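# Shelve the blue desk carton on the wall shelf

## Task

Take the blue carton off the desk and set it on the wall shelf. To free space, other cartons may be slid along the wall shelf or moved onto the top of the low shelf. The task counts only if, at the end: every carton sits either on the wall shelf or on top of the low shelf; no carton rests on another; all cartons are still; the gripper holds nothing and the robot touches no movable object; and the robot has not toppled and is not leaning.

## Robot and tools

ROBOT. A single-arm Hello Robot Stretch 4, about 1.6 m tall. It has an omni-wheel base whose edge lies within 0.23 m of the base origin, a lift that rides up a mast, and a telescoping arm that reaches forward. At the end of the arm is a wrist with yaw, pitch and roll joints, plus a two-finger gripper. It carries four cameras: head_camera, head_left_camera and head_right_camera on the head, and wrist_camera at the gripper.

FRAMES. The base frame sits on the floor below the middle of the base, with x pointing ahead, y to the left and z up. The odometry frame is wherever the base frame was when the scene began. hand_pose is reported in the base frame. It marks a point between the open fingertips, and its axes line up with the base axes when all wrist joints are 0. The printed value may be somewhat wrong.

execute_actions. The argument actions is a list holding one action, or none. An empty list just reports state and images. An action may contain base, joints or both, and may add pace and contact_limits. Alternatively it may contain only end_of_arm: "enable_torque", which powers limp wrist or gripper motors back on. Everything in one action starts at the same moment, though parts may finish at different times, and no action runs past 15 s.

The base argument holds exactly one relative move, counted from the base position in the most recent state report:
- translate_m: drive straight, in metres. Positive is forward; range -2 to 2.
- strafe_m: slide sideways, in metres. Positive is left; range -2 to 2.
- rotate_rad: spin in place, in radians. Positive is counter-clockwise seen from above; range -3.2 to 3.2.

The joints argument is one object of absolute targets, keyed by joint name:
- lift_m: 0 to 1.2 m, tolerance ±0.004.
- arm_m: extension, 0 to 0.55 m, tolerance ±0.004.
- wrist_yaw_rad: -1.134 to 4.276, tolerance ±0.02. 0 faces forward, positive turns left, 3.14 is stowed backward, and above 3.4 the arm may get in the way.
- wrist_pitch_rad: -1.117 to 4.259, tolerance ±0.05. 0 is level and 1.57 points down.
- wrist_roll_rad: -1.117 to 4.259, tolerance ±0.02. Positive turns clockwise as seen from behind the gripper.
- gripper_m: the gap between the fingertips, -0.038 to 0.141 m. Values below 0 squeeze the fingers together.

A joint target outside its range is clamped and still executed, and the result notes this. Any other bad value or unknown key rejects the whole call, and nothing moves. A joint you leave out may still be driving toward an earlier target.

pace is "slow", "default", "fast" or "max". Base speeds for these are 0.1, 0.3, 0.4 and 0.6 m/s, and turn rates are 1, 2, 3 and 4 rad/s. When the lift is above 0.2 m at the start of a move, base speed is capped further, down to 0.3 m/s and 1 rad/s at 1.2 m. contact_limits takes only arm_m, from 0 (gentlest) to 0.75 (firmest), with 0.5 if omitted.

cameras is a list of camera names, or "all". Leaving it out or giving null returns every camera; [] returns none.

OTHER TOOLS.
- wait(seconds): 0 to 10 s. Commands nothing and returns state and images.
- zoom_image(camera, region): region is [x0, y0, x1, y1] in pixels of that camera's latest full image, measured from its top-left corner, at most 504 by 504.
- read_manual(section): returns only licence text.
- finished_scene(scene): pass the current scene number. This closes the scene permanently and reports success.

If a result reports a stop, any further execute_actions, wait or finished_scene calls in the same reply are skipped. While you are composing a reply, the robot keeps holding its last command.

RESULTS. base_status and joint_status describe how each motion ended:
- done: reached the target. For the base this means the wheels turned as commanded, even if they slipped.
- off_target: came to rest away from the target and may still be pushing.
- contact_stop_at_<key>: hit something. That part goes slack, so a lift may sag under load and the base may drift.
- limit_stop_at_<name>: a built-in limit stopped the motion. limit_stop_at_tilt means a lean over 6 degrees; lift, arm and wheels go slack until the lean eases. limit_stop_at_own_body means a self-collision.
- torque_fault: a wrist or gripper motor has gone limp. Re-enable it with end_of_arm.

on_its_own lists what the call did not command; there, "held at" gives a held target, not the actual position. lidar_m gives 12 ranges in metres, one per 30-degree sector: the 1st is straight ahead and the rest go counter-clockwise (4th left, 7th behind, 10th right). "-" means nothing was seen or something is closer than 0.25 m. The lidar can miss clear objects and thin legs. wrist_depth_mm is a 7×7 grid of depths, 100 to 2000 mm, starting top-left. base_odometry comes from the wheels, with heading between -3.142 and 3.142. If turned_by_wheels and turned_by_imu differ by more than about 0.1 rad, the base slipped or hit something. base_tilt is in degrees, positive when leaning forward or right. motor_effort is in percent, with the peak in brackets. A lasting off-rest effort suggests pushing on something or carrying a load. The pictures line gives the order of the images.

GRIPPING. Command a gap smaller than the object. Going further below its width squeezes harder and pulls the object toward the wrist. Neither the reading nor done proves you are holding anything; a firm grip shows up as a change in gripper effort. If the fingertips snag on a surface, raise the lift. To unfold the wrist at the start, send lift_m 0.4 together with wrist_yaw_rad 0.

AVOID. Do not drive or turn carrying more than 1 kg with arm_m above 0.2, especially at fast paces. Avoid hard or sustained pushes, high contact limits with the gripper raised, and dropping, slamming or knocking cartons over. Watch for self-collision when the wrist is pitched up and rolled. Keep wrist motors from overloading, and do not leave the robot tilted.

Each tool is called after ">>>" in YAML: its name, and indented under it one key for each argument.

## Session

>>> execute_actions:
  actions: []

Scene clock: 0.00 s.
base_odometry: x=+0.000 y=+0.000 heading=+0.000 (m, m, rad; odometry frame)
turned_by_wheels: +0.000 (rad since the last result)
turned_by_imu: +0.000 (rad since the last result)
base_tilt: forward=+1.3 right=-0.3 (deg)
lidar_m: 2.03 1.74 1.76 2.09 1.96 1.97 2.26 1.58 1.59 2.26 1.73 1.76
base_status: not commanded
joint_positions: lift_m=+0.227 arm_m=-0.001 wrist_yaw_rad=+3.184 wrist_pitch_rad=+0.004 wrist_roll_rad=-0.015 gripper_m=+0.057
joint_status: not commanded
motor_effort: lift_m=+18 arm_m=-1 wrist_yaw_rad=-2 wrist_pitch_rad=-7 wrist_roll_rad=-3 gripper_m=-5 wheel_0=-1 wheel_1=+0 wheel_2=+0 (%)
hand_pose: x=-0.1218 y=+0.0751 z=+0.4041 quat_wxyz=(-0.021, -0.002, -0.008, +1.000) (m; base frame)
wrist_depth_mm: - 133 - - - - - / - 116 146 - - - - / - 120 158 - - - - / 132 132 255 - - - - / 1661 1808 - - - - - / 1255 1366 190 1499 193 1499 1464 / 931 878 1025 134 991 991 1025
pictures: head_camera, head_left_camera, head_right_camera, wrist_camera
Images, in order (width x height): head_camera 420x560, head_left_camera 420x672, head_right_camera 420x672, wrist_camera 616x392.

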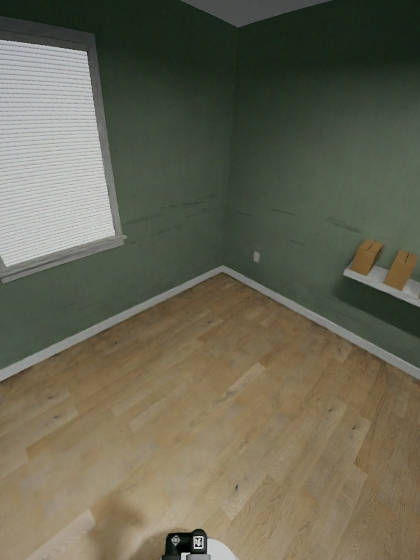

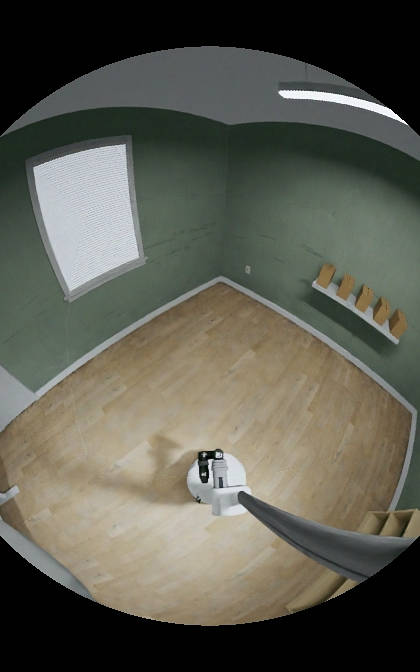

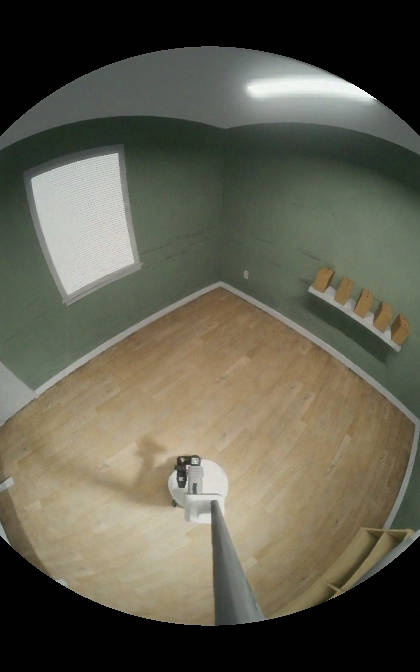

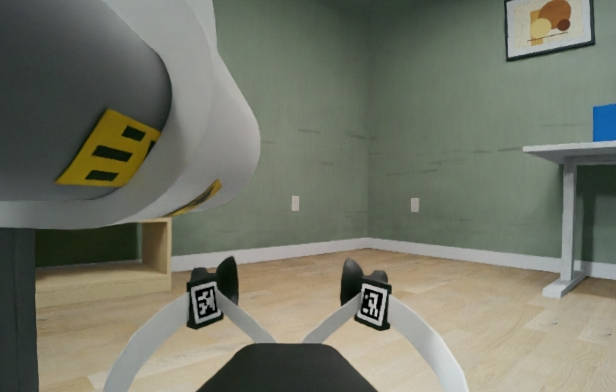

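>>> execute_actions:
  actions:
    - {"base":{"rotate_rad":-0.8},"joints":{"lift_m":0.68,"wrist_yaw_rad":0,"gripper_m":0}}
  cameras: []

>>> execute_actions:
  actions:
    - {"base":{"translate_m":1.0},"pace":"fast"}
  cameras: ["head_camera","wrist_camera"]

Scene clock: 7.10 s.
base_odometry: x=+0.000 y=+0.000 heading=-0.800 (m, m, rad; odometry frame)
turned_by_wheels: -0.800 (rad since the last result)
turned_by_imu: -0.784 (rad since the last result)
base_tilt: forward=+1.3 right=-0.3 (deg)
lidar_m: 1.73 2.10 1.83 1.75 1.87 2.05 1.98 2.72 1.61 1.56 1.65 1.82
base_status: done
joint_positions: lift_m=+0.680 arm_m=-0.001 wrist_yaw_rad=+0.000 wrist_pitch_rad=+0.004 wrist_roll_rad=-0.015 gripper_m=+0.000
joint_status: all done
motor_effort: lift_m=+22(24) arm_m=-1(1) wrist_yaw_rad=-3(7) wrist_pitch_rad=-5(7) wrist_roll_rad=-1(2) gripper_m=-8(7) wheel_0=-1(5) wheel_1=-2(4) wheel_2=+0(9) (%)
hand_pose: x=+0.4586 y=-0.0873 z=+0.8569 quat_wxyz=(+1.000, -0.007, +0.002, +0.000) (m; base frame)
wrist_depth_mm: 1661 1708 1708 1808 1708 1708 1756 / 1708 1708 1708 1708 1708 1756 1756 / 1661 1808 1708 1808 1808 1808 1708 / 1708 1708 1708 1708 1576 1756 1863 / 1661 1756 1756 1708 1756 1756 1756 / 1708 1708 183 190 1756 1756 1708 / 1708 1756 1756 131 1708 1756 1808
pictures: none
No camera images: the call's "cameras" was empty. Leave "cameras" out to get every camera's image.

Scene clock: 10.93 s.
base_odometry: x=+0.697 y=-0.718 heading=-0.800 (m, m, rad; odometry frame)
turned_by_wheels: +0.000 (rad since the last result)
turned_by_imu: -0.004 (rad since the last result)
base_tilt: forward=+1.3 right=-0.3 (deg)
lidar_m: 0.74 0.79 1.45 1.74 1.82 2.58 3.84 2.26 1.71 1.98 1.06 0.75
base_status: done
joint_positions: lift_m=+0.680 arm_m=-0.001 wrist_yaw_rad=+0.000 wrist_pitch_rad=+0.004 wrist_roll_rad=-0.015 gripper_m=+0.000
joint_status: not commanded
motor_effort: lift_m=+20(21) arm_m=-1(1) wrist_yaw_rad=-2(3) wrist_pitch_rad=-7(6) wrist_roll_rad=-1(0) gripper_m=-9(7) wheel_0=+0(8) wheel_1=+0(6) wheel_2=+0(14) (%)
hand_pose: x=+0.4586 y=-0.0874 z=+0.8570 quat_wxyz=(+1.000, -0.007, +0.002, +0.000) (m; base frame)
wrist_depth_mm: 759 759 759 768 788 788 788 / 768 768 768 768 788 798 788 / 750 759 768 788 788 798 798 / 521 634 530 778 535 549 544 / 512 597 525 723 535 539 627 / 517 521 182 191 535 539 535 / 768 768 768 131 788 778 809
pictures: head_camera, wrist_camera
Images, in order (width x height): head_camera 420x560, wrist_camera 616x392.

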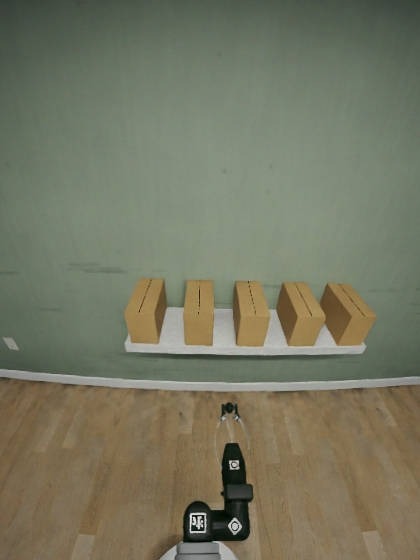

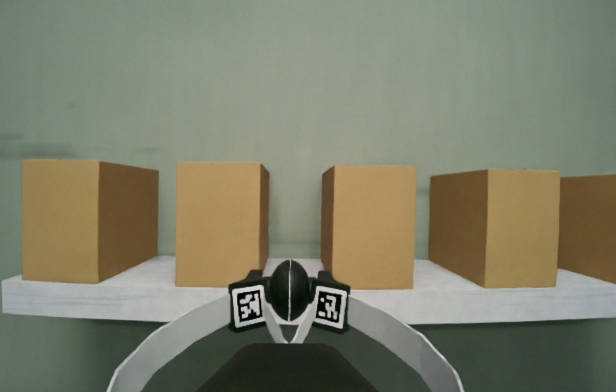

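Lucky alignment.

>>> execute_actions:
  actions:
    - {"base":{"strafe_m":-0.012},"joints":{"arm_m":0.43,"lift_m":0.66}}
  cameras: ["head_camera"]

>>> execute_actions:
  actions:
    - {"base":{"strafe_m":0.085},"pace":"slow"}
  cameras: []

>>> execute_actions:
  actions:
    - {"base":{"strafe_m":-0.19},"pace":"slow"}
  cameras: []

>>> execute_actions:
  actions:
    - {"base":{"strafe_m":0.095},"joints":{"arm_m":0}}
  cameras: ["head_camera","wrist_camera"]

>>> execute_actions:
  actions:
    - {"base":{"rotate_rad":3.19},"joints":{"gripper_m":0.141,"lift_m":0.62}}
  cameras: []

>>> execute_actions:
  actions:
    - {"base":{"translate_m":2},"pace":"max"}
  cameras: ["head_camera","wrist_camera"]

Scene clock: 20.87 s.
base_odometry: x=+0.688 y=-0.726 heading=-0.800 (m, m, rad; odometry frame)
turned_by_wheels: +0.000 (rad since the last result)
turned_by_imu: +0.002 (rad since the last result)
base_tilt: forward=+1.3 right=-0.3 (deg)
lidar_m: 0.75 0.79 1.48 1.76 1.82 2.61 3.83 2.26 1.67 1.97 1.07 0.77
base_status: done
joint_positions: lift_m=+0.660 arm_m=+0.429 wrist_yaw_rad=+0.000 wrist_pitch_rad=+0.004 wrist_roll_rad=-0.015 gripper_m=+0.000
joint_status: all done
motor_effort: lift_m=+14(18) arm_m=+4(5) wrist_yaw_rad=-3(2) wrist_pitch_rad=-5(5) wrist_roll_rad=-1(0) gripper_m=-7(9) wheel_0=+1(8) wheel_1=+1(9) wheel_2=+0(1) (%)
hand_pose: x=+0.8887 y=-0.0874 z=+0.8375 quat_wxyz=(+1.000, -0.007, +0.002, +0.000) (m; base frame)
wrist_depth_mm: 101 108 351 355 355 106 - / 101 110 353 353 234 106 - / 101 112 258 353 203 106 - / 101 113 263 353 202 106 - / 102 114 266 357 200 106 - / 102 113 180 191 164 106 - / 102 113 223 131 155 107 -
pictures: head_camera
Images, in order (width x height): head_camera 420x560.

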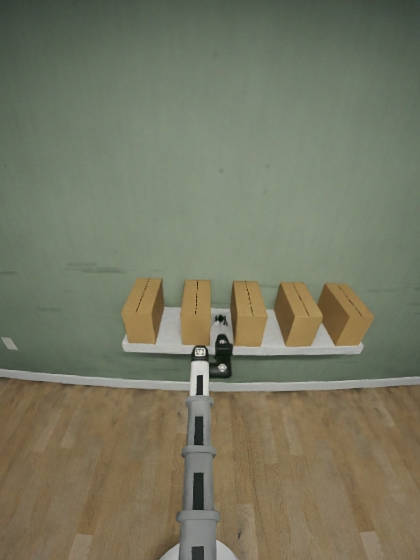

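Scene clock: 22.87 s.
base_odometry: x=+0.749 y=-0.667 heading=-0.800 (m, m, rad; odometry frame)
turned_by_wheels: +0.000 (rad since the last result)
turned_by_imu: +0.000 (rad since the last result)
base_tilt: forward=+1.3 right=-0.3 (deg)
lidar_m: 0.76 0.82 1.48 1.63 1.74 2.47 3.83 2.34 1.79 2.07 1.07 0.75
base_status: done
joint_positions: lift_m=+0.660 arm_m=+0.429 wrist_yaw_rad=+0.000 wrist_pitch_rad=+0.004 wrist_roll_rad=-0.015 gripper_m=+0.000
joint_status: not commanded
motor_effort: lift_m=+15(15) arm_m=+4(4) wrist_yaw_rad=-2(1) wrist_pitch_rad=-5(6) wrist_roll_rad=-1(2) gripper_m=-7(8) wheel_0=-1(7) wheel_1=+0(8) wheel_2=+0(0) (%)
hand_pose: x=+0.8886 y=-0.0875 z=+0.8375 quat_wxyz=(+1.000, -0.007, +0.002, +0.000) (m; base frame)
wrist_depth_mm: - 116 353 355 359 362 368 / - 115 176 357 357 362 364 / - 116 178 355 359 271 198 / - 117 181 355 362 271 198 / - 117 181 357 362 267 196 / - 117 177 191 359 263 195 / - 114 168 131 235 238 -
pictures: none
No camera images: the call's "cameras" was empty. Leave "cameras" out to get every camera's image.

Scene clock: 25.90 s.
base_odometry: x=+0.613 y=-0.799 heading=-0.800 (m, m, rad; odometry frame)
turned_by_wheels: +0.000 (rad since the last result)
turned_by_imu: +0.002 (rad since the last result)
base_tilt: forward=+1.3 right=-0.3 (deg)
lidar_m: 0.75 0.79 1.47 1.86 1.92 2.75 3.81 2.08 1.56 1.86 1.41 0.77
base_status: done
joint_positions: lift_m=+0.660 arm_m=+0.429 wrist_yaw_rad=+0.000 wrist_pitch_rad=+0.004 wrist_roll_rad=-0.015 gripper_m=+0.000
joint_status: not commanded
motor_effort: lift_m=+14(14) arm_m=+4(4) wrist_yaw_rad=-3(3) wrist_pitch_rad=-6(5) wrist_roll_rad=-1(1) gripper_m=-8(7) wheel_0=+1(5) wheel_1=+0(5) wheel_2=+1(0) (%)
hand_pose: x=+0.8887 y=-0.0873 z=+0.8375 quat_wxyz=(+1.000, -0.007, +0.002, +0.000) (m; base frame)
wrist_depth_mm: 343 345 349 351 355 109 - / 345 345 349 351 151 109 - / 291 347 349 282 150 109 - / 294 349 351 279 150 109 - / 294 349 351 245 149 108 - / 291 347 183 191 147 110 - / 244 225 246 131 145 107 -
pictures: none
No camera images: the call's "cameras" was empty. Leave "cameras" out to get every camera's image.

Scene clock: 28.27 s.
base_odometry: x=+0.681 y=-0.733 heading=-0.800 (m, m, rad; odometry frame)
turned_by_wheels: +0.000 (rad since the last result)
turned_by_imu: +0.000 (rad since the last result)
base_tilt: forward=+1.3 right=-0.3 (deg)
lidar_m: 0.75 0.82 1.48 1.77 1.83 2.60 3.81 2.24 1.66 1.97 1.41 0.78
base_status: done
joint_positions: lift_m=+0.660 arm_m=+0.001 wrist_yaw_rad=+0.000 wrist_pitch_rad=+0.004 wrist_roll_rad=-0.015 gripper_m=+0.000
joint_status: all done
motor_effort: lift_m=+15(15) arm_m=-4(4) wrist_yaw_rad=-2(3) wrist_pitch_rad=-6(6) wrist_roll_rad=-1(1) gripper_m=-9(7) wheel_0=+1(10) wheel_1=-2(7) wheel_2=+0(3) (%)
hand_pose: x=+0.4601 y=-0.0875 z=+0.8374 quat_wxyz=(+1.000, -0.007, +0.002, +0.000) (m; base frame)
wrist_depth_mm: 759 759 768 768 778 798 798 / 750 759 759 778 778 788 788 / 750 759 759 768 778 788 788 / 517 521 640 768 530 535 603 / 517 521 603 732 530 539 615 / 750 525 183 191 535 539 809 / 768 759 768 131 788 788 798
pictures: head_camera, wrist_camera
Images, in order (width x height): head_camera 420x560, wrist_camera 616x392.

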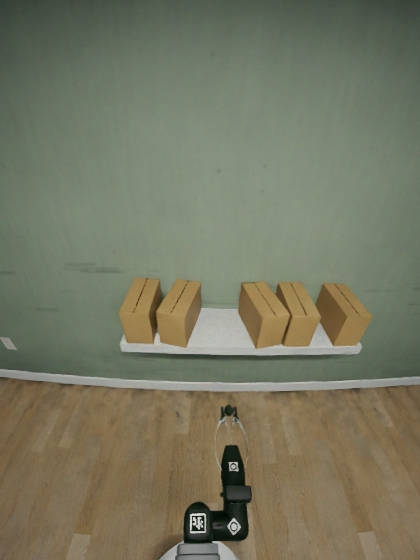

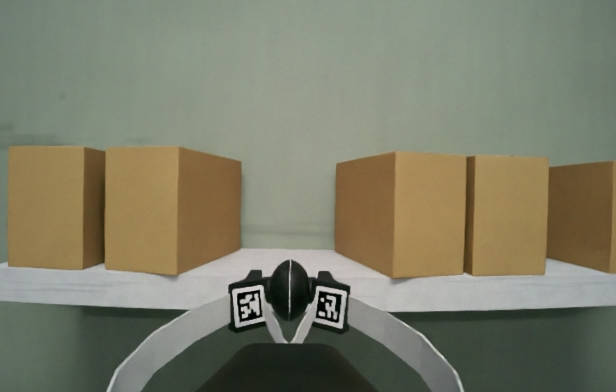

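Scene clock: 31.13 s.
base_odometry: x=+0.681 y=-0.733 heading=+2.390 (m, m, rad; odometry frame)
turned_by_wheels: +3.190 (rad since the last result)
turned_by_imu: +3.133 (rad since the last result)
base_tilt: forward=+1.3 right=-0.3 (deg)
lidar_m: 2.95 2.10 1.65 1.96 1.01 0.77 0.74 0.79 1.60 1.78 1.91 2.75
base_status: done
joint_positions: lift_m=+0.620 arm_m=+0.001 wrist_yaw_rad=+0.000 wrist_pitch_rad=+0.004 wrist_roll_rad=-0.015 gripper_m=+0.141
joint_status: all done
motor_effort: lift_m=+15(14) arm_m=-4(4) wrist_yaw_rad=-2(3) wrist_pitch_rad=-6(6) wrist_roll_rad=-3(2) gripper_m=-2(8) wheel_0=-1(8) wheel_1=+0(6) wheel_2=+0(7) (%)
hand_pose: x=+0.4602 y=-0.0874 z=+0.7974 quat_wxyz=(+1.000, -0.007, +0.002, +0.000) (m; base frame)
wrist_depth_mm: - - - - - - - / - - - - - - - / - - - - - - - / - - - - - - - / - - - - - - - / - 204 - - - - - / 1708 1756 1921 133 1921 1756 1863
pictures: none
No camera images: the call's "cameras" was empty. Leave "cameras" out to get every camera's image.

Scene clock: 36.83 s.
base_odometry: x=-0.780 y=+0.633 heading=+2.390 (m, m, rad; odometry frame)
turned_by_wheels: +0.000 (rad since the last result)
turned_by_imu: -0.008 (rad since the last result)
base_tilt: forward=+1.3 right=-0.3 (deg)
lidar_m: 0.95 1.84 1.86 1.44 1.50 2.77 3.00 2.57 1.98 1.87 1.28 1.00
base_status: done
joint_positions: lift_m=+0.620 arm_m=+0.001 wrist_yaw_rad=+0.000 wrist_pitch_rad=+0.004 wrist_roll_rad=-0.015 gripper_m=+0.141
joint_status: not commanded
motor_effort: lift_m=+17(17) arm_m=-4(4) wrist_yaw_rad=-2(3) wrist_pitch_rad=-8(7) wrist_roll_rad=-1(1) gripper_m=+0(0) wheel_0=-1(6) wheel_1=-1(5) wheel_2=+0(12) (%)
hand_pose: x=+0.4601 y=-0.0874 z=+0.7972 quat_wxyz=(+1.000, -0.007, +0.002, +0.000) (m; base frame)
wrist_depth_mm: 1499 1464 1464 1464 1464 1499 1464 / 1430 1464 1464 1464 1464 1537 1430 / 1430 1430 1499 1464 1499 1464 1430 / 1464 1537 1464 809 1537 1499 1499 / 1430 1499 946 809 1042 1025 1042 / 1537 204 1464 1464 1464 1464 1499 / 1430 1464 1499 134 1464 1464 1499
pictures: head_camera, wrist_camera
Images, in order (width x height): head_camera 420x560, wrist_camera 616x392.

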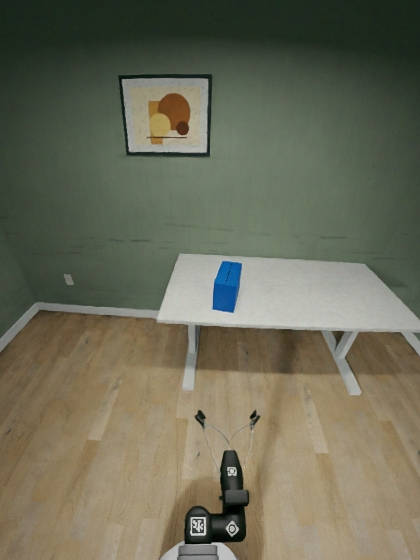

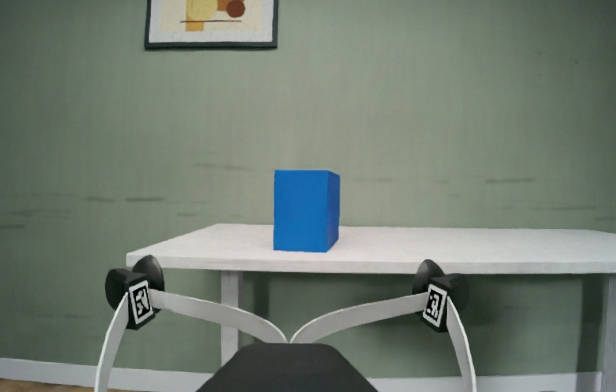

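>>> execute_actions:
  actions:
    - {"base":{"strafe_m":0.24},"joints":{"arm_m":0.3}}
  cameras: []

>>> execute_actions:
  actions:
    - {"base":{"rotate_rad":-0.255}}
  cameras: []

>>> execute_actions:
  actions:
    - {"base":{"translate_m":0.22}}
  cameras: ["head_camera","wrist_camera"]

Scene clock: 45.43 s.
base_odometry: x=-0.944 y=+0.458 heading=+2.390 (m, m, rad; odometry frame)
turned_by_wheels: +0.000 (rad since the last result)
turned_by_imu: +0.000 (rad since the last result)
base_tilt: forward=+1.3 right=-0.3 (deg)
lidar_m: 0.97 1.87 1.63 1.20 1.25 1.87 2.99 2.93 2.24 2.14 1.35 0.99
base_status: done
joint_positions: lift_m=+0.620 arm_m=+0.299 wrist_yaw_rad=+0.000 wrist_pitch_rad=+0.004 wrist_roll_rad=-0.015 gripper_m=+0.141
joint_status: all done
motor_effort: lift_m=+17(17) arm_m=+4(6) wrist_yaw_rad=-3(1) wrist_pitch_rad=-5(5) wrist_roll_rad=-1(2) gripper_m=-1(1) wheel_0=+0(10) wheel_1=-3(9) wheel_2=+0(1) (%)
hand_pose: x=+0.7587 y=-0.0874 z=+0.7973 quat_wxyz=(+1.000, -0.007, +0.002, +0.000) (m; base frame)
wrist_depth_mm: 1205 1205 1255 1205 1205 1182 1205 / 1182 1205 1182 1205 1205 1205 1182 / 1205 1205 1229 1205 1229 1205 1205 / 1205 1205 1255 1205 1182 525 1182 / 1229 1205 1182 798 691 535 831 / 1182 205 449 459 449 462 512 / 1229 1205 1229 133 1205 1229 1182
pictures: none
No camera images: the call's "cameras" was empty. Leave "cameras" out to get every camera's image.

Scene clock: 46.43 s.
base_odometry: x=-0.945 y=+0.458 heading=+2.135 (m, m, rad; odometry frame)
turned_by_wheels: -0.255 (rad since the last result)
turned_by_imu: -0.250 (rad since the last result)
base_tilt: forward=+1.3 right=-0.3 (deg)
lidar_m: 0.98 1.73 1.77 1.58 1.21 1.46 2.99 2.79 2.39 2.15 1.80 1.11
base_status: done
joint_positions: lift_m=+0.620 arm_m=+0.299 wrist_yaw_rad=+0.000 wrist_pitch_rad=+0.004 wrist_roll_rad=-0.015 gripper_m=+0.141
joint_status: not commanded
motor_effort: lift_m=+17(17) arm_m=+4(4) wrist_yaw_rad=-1(0) wrist_pitch_rad=-6(6) wrist_roll_rad=+0(2) gripper_m=-1(1) wheel_0=+1(5) wheel_1=+0(6) wheel_2=+2(8) (%)
hand_pose: x=+0.7587 y=-0.0875 z=+0.7973 quat_wxyz=(+1.000, -0.007, +0.002, +0.000) (m; base frame)
wrist_depth_mm: 1078 1118 1205 1255 1366 1464 1537 / 1098 1138 1182 1255 1336 1464 1537 / 1098 1160 1229 1281 1366 1464 1537 / 1078 1160 1182 569 1336 1430 1537 / 1042 723 647 574 820 842 831 / 466 205 477 508 517 1499 1118 / 1078 1098 1205 134 1366 1464 1576
pictures: none
No camera images: the call's "cameras" was empty. Leave "cameras" out to get every camera's image.

Scene clock: 48.60 s.
base_odometry: x=-1.062 y=+0.644 heading=+2.135 (m, m, rad; odometry frame)
turned_by_wheels: +0.000 (rad since the last result)
turned_by_imu: +0.000 (rad since the last result)
base_tilt: forward=+1.3 right=-0.3 (deg)
lidar_m: 0.75 0.74 1.81 1.62 1.29 1.51 3.23 3.01 2.37 2.07 1.39 0.87
base_status: done
joint_positions: lift_m=+0.620 arm_m=+0.299 wrist_yaw_rad=+0.000 wrist_pitch_rad=+0.004 wrist_roll_rad=-0.015 gripper_m=+0.141
joint_status: not commanded
motor_effort: lift_m=+17(17) arm_m=+4(4) wrist_yaw_rad=-2(1) wrist_pitch_rad=-6(6) wrist_roll_rad=+0(1) gripper_m=+0(2) wheel_0=+0(4) wheel_1=+0(5) wheel_2=+0(9) (%)
hand_pose: x=+0.7587 y=-0.0874 z=+0.7973 quat_wxyz=(+1.000, -0.007, +0.002, +0.000) (m; base frame)
wrist_depth_mm: 891 946 991 1060 1138 1205 1255 / 891 931 1008 1078 1118 1229 1281 / 904 946 976 357 1138 1205 1281 / 891 946 355 362 1098 1205 1281 / 878 732 355 359 820 831 831 / 377 205 336 359 345 373 407 / 267 263 286 133 297 317 1281
pictures: head_camera, wrist_camera
Images, in order (width x height): head_camera 420x560, wrist_camera 616x392.

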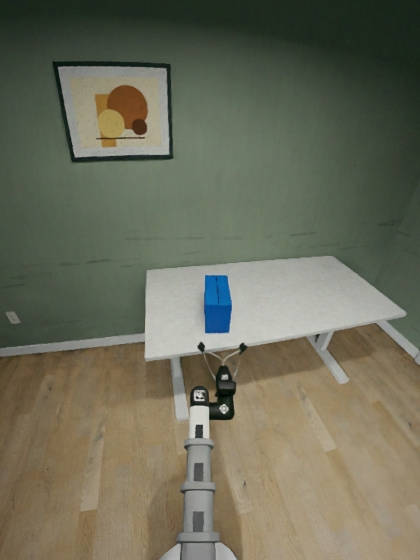

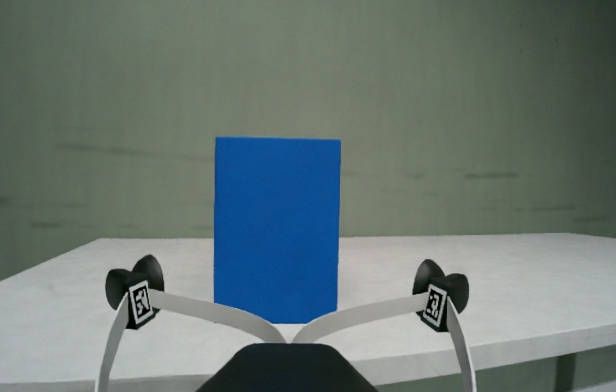

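>>> execute_actions:
  actions:
    - {"base":{"strafe_m":0.015},"joints":{"arm_m":0.485},"pace":"slow"}
  cameras: ["wrist_camera"]

>>> execute_actions:
  actions:
    - {"joints":{"gripper_m":0.02}}
  cameras: []

>>> execute_actions:
  actions:
    - {"joints":{"lift_m":0.71},"pace":"slow"}
  cameras: ["wrist_camera"]

>>> execute_actions:
  actions:
    - {"base":{"rotate_rad":-2.935},"joints":{"arm_m":0},"pace":"slow"}
  cameras: []

>>> execute_actions:
  actions:
    - {"base":{"translate_m":2},"pace":"fast"}
  cameras: []

>>> execute_actions:
  actions:
    - {"base":{"strafe_m":0.2}}
  cameras: ["head_camera","wrist_camera"]

Scene clock: 59.30 s.
base_odometry: x=-1.075 y=+0.636 heading=+2.135 (m, m, rad; odometry frame)
turned_by_wheels: +0.000 (rad since the last result)
turned_by_imu: +0.002 (rad since the last result)
base_tilt: forward=+1.3 right=-0.3 (deg)
lidar_m: 0.77 0.76 1.81 1.59 1.29 1.47 3.21 3.01 2.39 2.10 1.42 0.83
base_status: done
joint_positions: lift_m=+0.620 arm_m=+0.484 wrist_yaw_rad=+0.000 wrist_pitch_rad=+0.004 wrist_roll_rad=-0.015 gripper_m=+0.141
joint_status: all done
motor_effort: lift_m=+17(17) arm_m=+5(4) wrist_yaw_rad=-2(1) wrist_pitch_rad=-7(6) wrist_roll_rad=-1(1) gripper_m=-1(1) wheel_0=-2(3) wheel_1=+1(5) wheel_2=+0(0) (%)
hand_pose: x=+0.9436 y=-0.0875 z=+0.7973 quat_wxyz=(+1.000, -0.007, +0.002, +0.000) (m; base frame)
wrist_depth_mm: 741 778 820 878 931 991 1042 / 750 788 820 866 917 976 1078 / 741 778 183 186 190 1008 1098 / 750 778 183 187 191 1008 1078 / 732 741 184 186 190 809 809 / 375 204 182 187 190 375 407 / 266 262 183 133 191 271 278
pictures: wrist_camera
Images, in order (width x height): wrist_camera 616x392.

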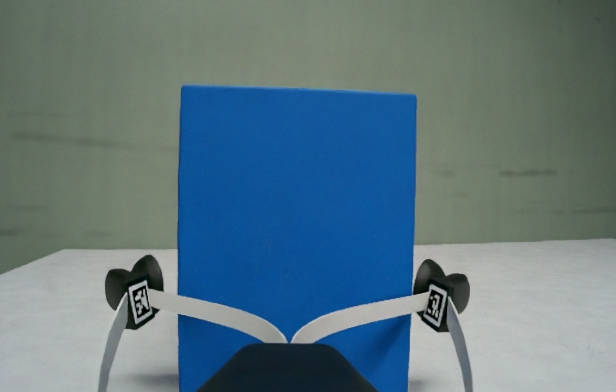

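Scene clock: 61.50 s.
base_odometry: x=-1.075 y=+0.636 heading=+2.135 (m, m, rad; odometry frame)
turned_by_wheels: +0.000 (rad since the last result)
turned_by_imu: +0.001 (rad since the last result)
base_tilt: forward=+1.3 right=-0.3 (deg)
lidar_m: 0.73 0.78 1.78 1.61 1.29 1.47 3.22 3.00 2.40 2.08 1.37 0.86
base_status: not commanded
joint_positions: lift_m=+0.620 arm_m=+0.484 wrist_yaw_rad=+0.000 wrist_pitch_rad=+0.004 wrist_roll_rad=-0.015 gripper_m=+0.021
joint_status: all done
motor_effort: lift_m=+17(17) arm_m=+4(4) wrist_yaw_rad=-2(2) wrist_pitch_rad=-7(7) wrist_roll_rad=-1(1) gripper_m=-44(45) wheel_0=-2(2) wheel_1=+1(2) wheel_2=+0(1) (%)
hand_pose: x=+0.9437 y=-0.0875 z=+0.7972 quat_wxyz=(+1.000, -0.007, +0.002, +0.000) (m; base frame)
wrist_depth_mm: 732 778 831 866 931 991 1060 / 741 768 160 163 165 991 1060 / 741 768 161 163 165 976 1060 / 750 759 160 163 165 991 1078 / 732 615 161 163 165 831 820 / 370 161 161 163 165 173 407 / 237 251 161 163 166 263 249
pictures: none
No camera images: the call's "cameras" was empty. Leave "cameras" out to get every camera's image.

Scene clock: 63.13 s.
base_odometry: x=-1.075 y=+0.636 heading=+2.135 (m, m, rad; odometry frame)
turned_by_wheels: +0.000 (rad since the last result)
turned_by_imu: +0.000 (rad since the last result)
base_tilt: forward=+1.3 right=-0.3 (deg)
lidar_m: 0.74 0.75 1.81 1.59 1.28 1.47 3.22 3.01 2.39 2.08 1.39 0.85
base_status: not commanded
joint_positions: lift_m=+0.710 arm_m=+0.484 wrist_yaw_rad=+0.000 wrist_pitch_rad=+0.005 wrist_roll_rad=-0.015 gripper_m=+0.021
joint_status: all done
motor_effort: lift_m=+22(22) arm_m=+4(4) wrist_yaw_rad=-2(2) wrist_pitch_rad=-11(9) wrist_roll_rad=-1(1) gripper_m=-45(44) wheel_0=-2(2) wheel_1=+1(1) wheel_2=+0(0) (%)
hand_pose: x=+0.9437 y=-0.0875 z=+0.8864 quat_wxyz=(+1.000, -0.007, +0.003, +0.000) (m; base frame)
wrist_depth_mm: 741 778 842 878 917 976 1060 / 741 778 163 166 168 1008 1078 / 732 768 163 165 167 1008 1078 / 741 759 162 165 167 976 1042 / 759 768 161 164 166 991 1078 / 627 161 161 164 166 173 691 / 399 427 160 163 165 445 449
pictures: wrist_camera
Images, in order (width x height): wrist_camera 616x392.

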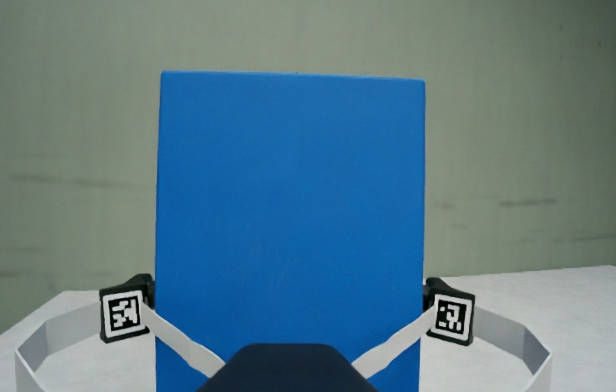

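Scene clock: 69.27 s.
base_odometry: x=-1.075 y=+0.636 heading=-0.800 (m, m, rad; odometry frame)
turned_by_wheels: -2.935 (rad since the last result)
turned_by_imu: -2.881 (rad since the last result)
base_tilt: forward=+1.3 right=-0.3 (deg)
lidar_m: 0.38 3.01 2.18 2.08 1.08 0.80 0.75 1.58 1.68 1.60 1.29 0.41
base_status: done
joint_positions: lift_m=+0.710 arm_m=+0.001 wrist_yaw_rad=+0.000 wrist_pitch_rad=+0.005 wrist_roll_rad=-0.015 gripper_m=+0.021
joint_status: all done
motor_effort: lift_m=+22(22) arm_m=-4(4) wrist_yaw_rad=-2(3) wrist_pitch_rad=-12(13) wrist_roll_rad=-1(0) gripper_m=-44(44) wheel_0=+0(5) wheel_1=-1(8) wheel_2=+3(10) (%)
hand_pose: x=+0.4601 y=-0.0874 z=+0.8864 quat_wxyz=(+1.000, -0.008, +0.003, +0.000) (m; base frame)
wrist_depth_mm: - - - - - - - / - - 163 165 168 - - / - - 163 164 167 - - / - - 163 164 166 - - / - - 162 164 166 - - / - 161 162 163 165 173 1499 / 1708 1863 160 163 165 1921 1397
pictures: none
No camera images: the call's "cameras" was empty. Leave "cameras" out to get every camera's image.

Scene clock: 75.63 s.
base_odometry: x=+0.319 y=-0.799 heading=-0.800 (m, m, rad; odometry frame)
turned_by_wheels: +0.000 (rad since the last result)
turned_by_imu: -0.008 (rad since the last result)
base_tilt: forward=+1.3 right=-0.2 (deg)
lidar_m: 0.40 1.00 1.72 2.10 2.17 2.92 3.60 1.76 1.33 1.28 1.70 0.39
base_status: done
joint_positions: lift_m=+0.710 arm_m=+0.001 wrist_yaw_rad=+0.000 wrist_pitch_rad=+0.005 wrist_roll_rad=-0.015 gripper_m=+0.021
joint_status: not commanded
motor_effort: lift_m=+21(21) arm_m=-4(4) wrist_yaw_rad=-2(2) wrist_pitch_rad=-12(12) wrist_roll_rad=-1(1) gripper_m=-44(45) wheel_0=-1(6) wheel_1=-1(6) wheel_2=+1(12) (%)
hand_pose: x=+0.4601 y=-0.0874 z=+0.8864 quat_wxyz=(+1.000, -0.008, +0.003, +0.000) (m; base frame)
wrist_depth_mm: 917 931 946 976 976 1008 1008 / 931 917 163 166 168 1008 1008 / 946 946 163 164 167 991 1008 / 778 904 163 164 166 991 1008 / 723 798 162 163 166 1008 1008 / 691 161 161 163 165 173 1025 / 946 960 160 162 165 1025 1042
pictures: none
No camera images: the call's "cameras" was empty. Leave "cameras" out to get every camera's image.

Scene clock: 77.57 s.
base_odometry: x=+0.462 y=-0.660 heading=-0.800 (m, m, rad; odometry frame)
turned_by_wheels: +0.000 (rad since the last result)
turned_by_imu: +0.000 (rad since the last result)
base_tilt: forward=+1.3 right=-0.3 (deg)
lidar_m: 0.38 0.98 1.73 1.88 1.96 2.72 3.63 2.06 1.52 1.50 1.71 0.42
base_status: done
joint_positions: lift_m=+0.710 arm_m=+0.001 wrist_yaw_rad=+0.000 wrist_pitch_rad=+0.005 wrist_roll_rad=-0.015 gripper_m=+0.021
joint_status: not commanded
motor_effort: lift_m=+21(21) arm_m=-4(4) wrist_yaw_rad=-3(2) wrist_pitch_rad=-12(12) wrist_roll_rad=+0(1) gripper_m=-45(43) wheel_0=+2(6) wheel_1=-2(8) wheel_2=+0(2) (%)
hand_pose: x=+0.4601 y=-0.0874 z=+0.8864 quat_wxyz=(+1.000, -0.008, +0.003, +0.000) (m; base frame)
wrist_depth_mm: 931 946 960 976 960 991 1008 / 931 946 163 166 168 1008 1008 / 931 946 162 165 167 991 1025 / 707 699 162 164 166 809 1008 / 691 699 161 164 166 741 1008 / 699 161 161 163 166 174 1008 / 960 960 160 163 166 976 1008
pictures: head_camera, wrist_camera
Images, in order (width x height): head_camera 420x560, wrist_camera 616x392.

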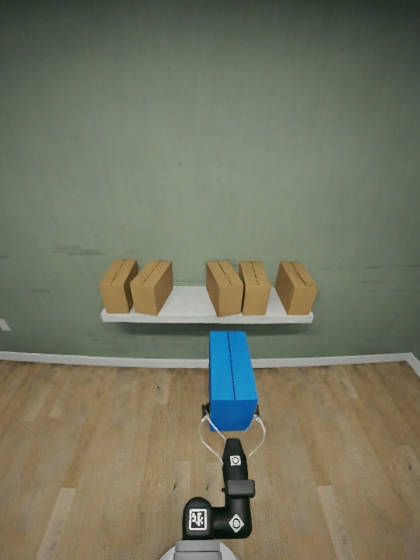

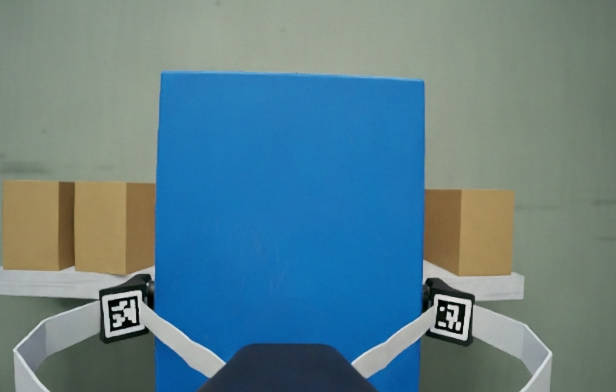

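>>> execute_actions:
  actions:
    - {"base":{"strafe_m":0.165},"joints":{"arm_m":0.3}}
  cameras: ["head_camera","wrist_camera"]

Scene clock: 82.53 s.
base_odometry: x=+0.581 y=-0.545 heading=-0.800 (m, m, rad; odometry frame)
turned_by_wheels: +0.000 (rad since the last result)
turned_by_imu: +0.001 (rad since the last result)
base_tilt: forward=+1.4 right=-0.2 (deg)
lidar_m: 0.68 1.00 1.70 1.70 1.81 2.50 3.62 2.86 1.70 1.64 1.73 0.97
base_status: done
joint_positions: lift_m=+0.710 arm_m=+0.299 wrist_yaw_rad=+0.000 wrist_pitch_rad=+0.005 wrist_roll_rad=-0.015 gripper_m=+0.021
joint_status: all done
motor_effort: lift_m=+21(21) arm_m=+4(5) wrist_yaw_rad=-3(1) wrist_pitch_rad=-10(12) wrist_roll_rad=-2(1) gripper_m=-45(44) wheel_0=+2(9) wheel_1=-2(6) wheel_2=+0(1) (%)
hand_pose: x=+0.7587 y=-0.0874 z=+0.8865 quat_wxyz=(+1.000, -0.008, +0.003, +0.000) (m; base frame)
wrist_depth_mm: 647 661 668 683 691 699 707 / 654 661 164 166 168 699 715 / 654 654 163 165 167 699 715 / 439 413 163 164 167 445 445 / 424 413 162 164 166 445 452 / 415 161 161 163 165 173 452 / 410 413 160 162 165 442 449
pictures: head_camera, wrist_camera
Images, in order (width x height): head_camera 420x560, wrist_camera 616x392.

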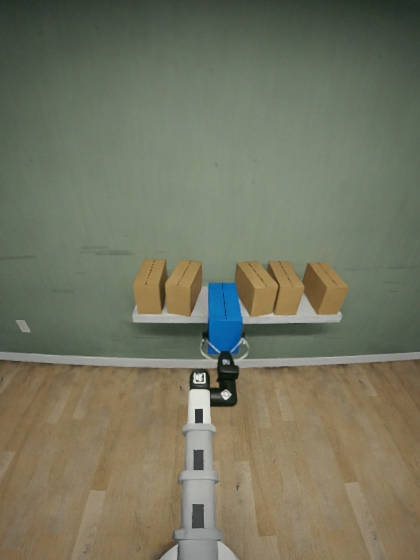

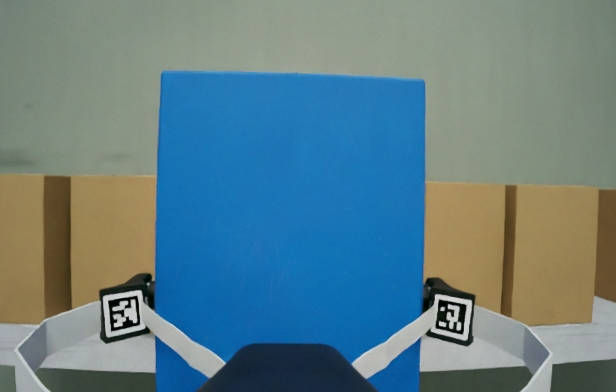

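>>> execute_actions:
  actions:
    - {"joints":{"arm_m":0.548}}
  cameras: []

>>> execute_actions:
  actions:
    - {"joints":{"lift_m":0.672},"pace":"slow"}
  cameras: ["head_camera","wrist_camera"]

Scene clock: 88.63 s.
base_odometry: x=+0.581 y=-0.545 heading=-0.800 (m, m, rad; odometry frame)
turned_by_wheels: +0.000 (rad since the last result)
turned_by_imu: +0.001 (rad since the last result)
base_tilt: forward=+1.3 right=-0.3 (deg)
lidar_m: 0.94 0.99 1.73 1.72 1.79 2.49 3.62 2.83 1.68 1.65 1.73 1.00
base_status: not commanded
joint_positions: lift_m=+0.710 arm_m=+0.547 wrist_yaw_rad=+0.000 wrist_pitch_rad=+0.005 wrist_roll_rad=-0.015 gripper_m=+0.021
joint_status: all done
motor_effort: lift_m=+21(21) arm_m=+4(4) wrist_yaw_rad=-2(3) wrist_pitch_rad=-13(11) wrist_roll_rad=-2(2) gripper_m=-44(44) wheel_0=+2(2) wheel_1=-2(2) wheel_2=+0(0) (%)
hand_pose: x=+1.0067 y=-0.0874 z=+0.8865 quat_wxyz=(+1.000, -0.008, +0.003, +0.000) (m; base frame)
wrist_depth_mm: 418 421 424 436 442 445 459 / 418 424 163 166 168 449 455 / 418 421 163 164 167 449 452 / 203 246 162 164 167 262 211 / 205 246 162 164 166 259 210 / 186 161 161 163 166 173 209 / 201 245 160 163 166 249 -
pictures: none
No camera images: the call's "cameras" was empty. Leave "cameras" out to get every camera's image.

Scene clock: 89.80 s.
base_odometry: x=+0.581 y=-0.545 heading=-0.800 (m, m, rad; odometry frame)
turned_by_wheels: +0.000 (rad since the last result)
turned_by_imu: +0.000 (rad since the last result)
base_tilt: forward=+1.4 right=-0.3 (deg)
lidar_m: 0.94 0.99 1.72 1.72 1.80 2.49 3.63 2.84 1.68 1.64 1.74 0.98
base_status: not commanded
joint_positions: lift_m=+0.672 arm_m=+0.547 wrist_yaw_rad=+0.000 wrist_pitch_rad=+0.005 wrist_roll_rad=-0.015 gripper_m=+0.021
joint_status: all done
motor_effort: lift_m=+14(17) arm_m=+4(4) wrist_yaw_rad=-3(3) wrist_pitch_rad=-7(11) wrist_roll_rad=-1(1) gripper_m=-44(44) wheel_0=+2(2) wheel_1=-2(2) wheel_2=+0(0) (%)
hand_pose: x=+1.0067 y=-0.0874 z=+0.8492 quat_wxyz=(+1.000, -0.008, +0.002, +0.000) (m; base frame)
wrist_depth_mm: 415 421 430 436 442 449 452 / 418 421 160 163 165 449 459 / 202 245 160 163 164 273 212 / 202 246 161 163 165 260 210 / 204 247 161 163 165 260 209 / 186 161 161 163 165 173 208 / 202 243 160 163 166 249 -
pictures: head_camera, wrist_camera
Images, in order (width x height): head_camera 420x560, wrist_camera 616x392.

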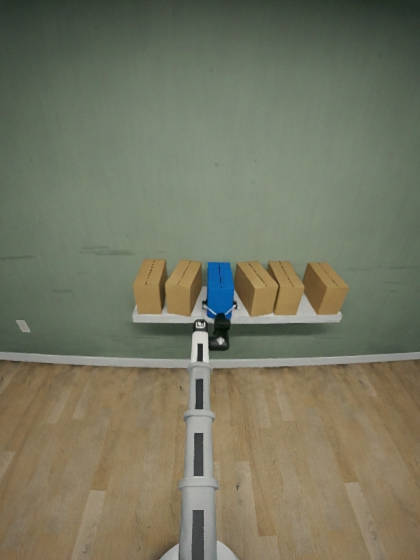

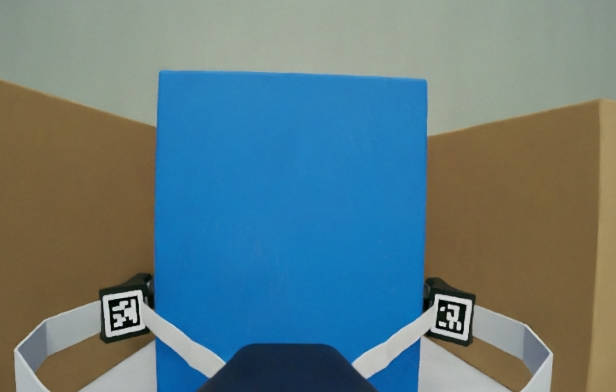

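>>> execute_actions:
  actions:
    - {"joints":{"gripper_m":0.135}}
  cameras: []

>>> execute_actions:
  actions:
    - {"joints":{"arm_m":0.3}}
  cameras: ["wrist_camera"]

>>> finished_scene:
  scene: 2

Scene clock: 95.37 s.
base_odometry: x=+0.581 y=-0.545 heading=-0.800 (m, m, rad; odometry frame)
turned_by_wheels: +0.000 (rad since the last result)
turned_by_imu: +0.001 (rad since the last result)
base_tilt: forward=+1.3 right=-0.2 (deg)
lidar_m: 0.95 0.99 1.73 1.72 1.79 2.51 3.62 2.85 1.67 1.66 1.75 0.97
base_status: not commanded
joint_positions: lift_m=+0.672 arm_m=+0.547 wrist_yaw_rad=+0.000 wrist_pitch_rad=+0.004 wrist_roll_rad=-0.015 gripper_m=+0.135
joint_status: all done
motor_effort: lift_m=+14(14) arm_m=+4(4) wrist_yaw_rad=-2(0) wrist_pitch_rad=-6(10) wrist_roll_rad=+0(1) gripper_m=+0(44) wheel_0=+2(2) wheel_1=-2(2) wheel_2=+0(0) (%)
hand_pose: x=+1.0066 y=-0.0875 z=+0.8494 quat_wxyz=(+1.000, -0.008, +0.002, +0.000) (m; base frame)
wrist_depth_mm: 418 421 427 436 442 449 455 / 418 424 430 433 442 452 452 / 202 272 187 190 193 274 211 / 204 274 188 190 194 260 211 / 203 259 188 191 195 259 211 / 203 202 188 191 193 236 208 / 202 252 189 131 195 244 206
pictures: none
No camera images: the call's "cameras" was empty. Leave "cameras" out to get every camera's image.

Scene clock: 97.23 s.
base_odometry: x=+0.581 y=-0.545 heading=-0.800 (m, m, rad; odometry frame)
turned_by_wheels: +0.000 (rad since the last result)
turned_by_imu: +0.001 (rad since the last result)
base_tilt: forward=+1.4 right=-0.3 (deg)
lidar_m: 0.93 0.97 1.70 1.72 1.80 2.49 3.63 2.84 1.70 1.64 1.76 0.95
base_status: not commanded
joint_positions: lift_m=+0.672 arm_m=+0.301 wrist_yaw_rad=+0.000 wrist_pitch_rad=+0.004 wrist_roll_rad=-0.015 gripper_m=+0.135
joint_status: all done
motor_effort: lift_m=+14(15) arm_m=-4(6) wrist_yaw_rad=-2(1) wrist_pitch_rad=-6(7) wrist_roll_rad=+0(2) gripper_m=-1(2) wheel_0=+2(1) wheel_1=-2(2) wheel_2=+0(0) (%)
hand_pose: x=+0.7601 y=-0.0874 z=+0.8494 quat_wxyz=(+1.000, -0.008, +0.002, +0.000) (m; base frame)
wrist_depth_mm: 661 654 676 676 699 699 707 / 654 661 676 668 683 699 715 / 647 661 661 668 676 699 707 / 421 410 492 436 488 445 449 / 418 413 496 439 488 445 449 / 410 201 421 427 215 442 449 / 654 661 676 131 691 707 707
pictures: wrist_camera
Images, in order (width x height): wrist_camera 616x392.

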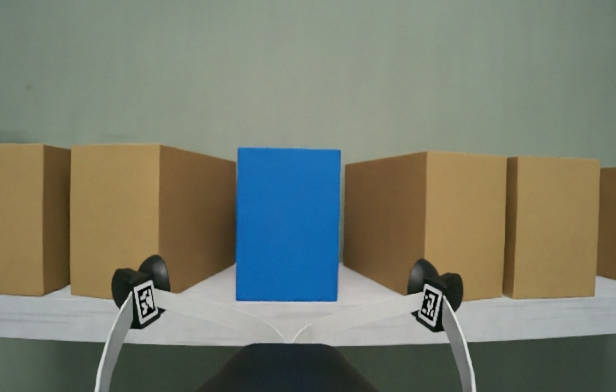

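The scene is finished: the task was done.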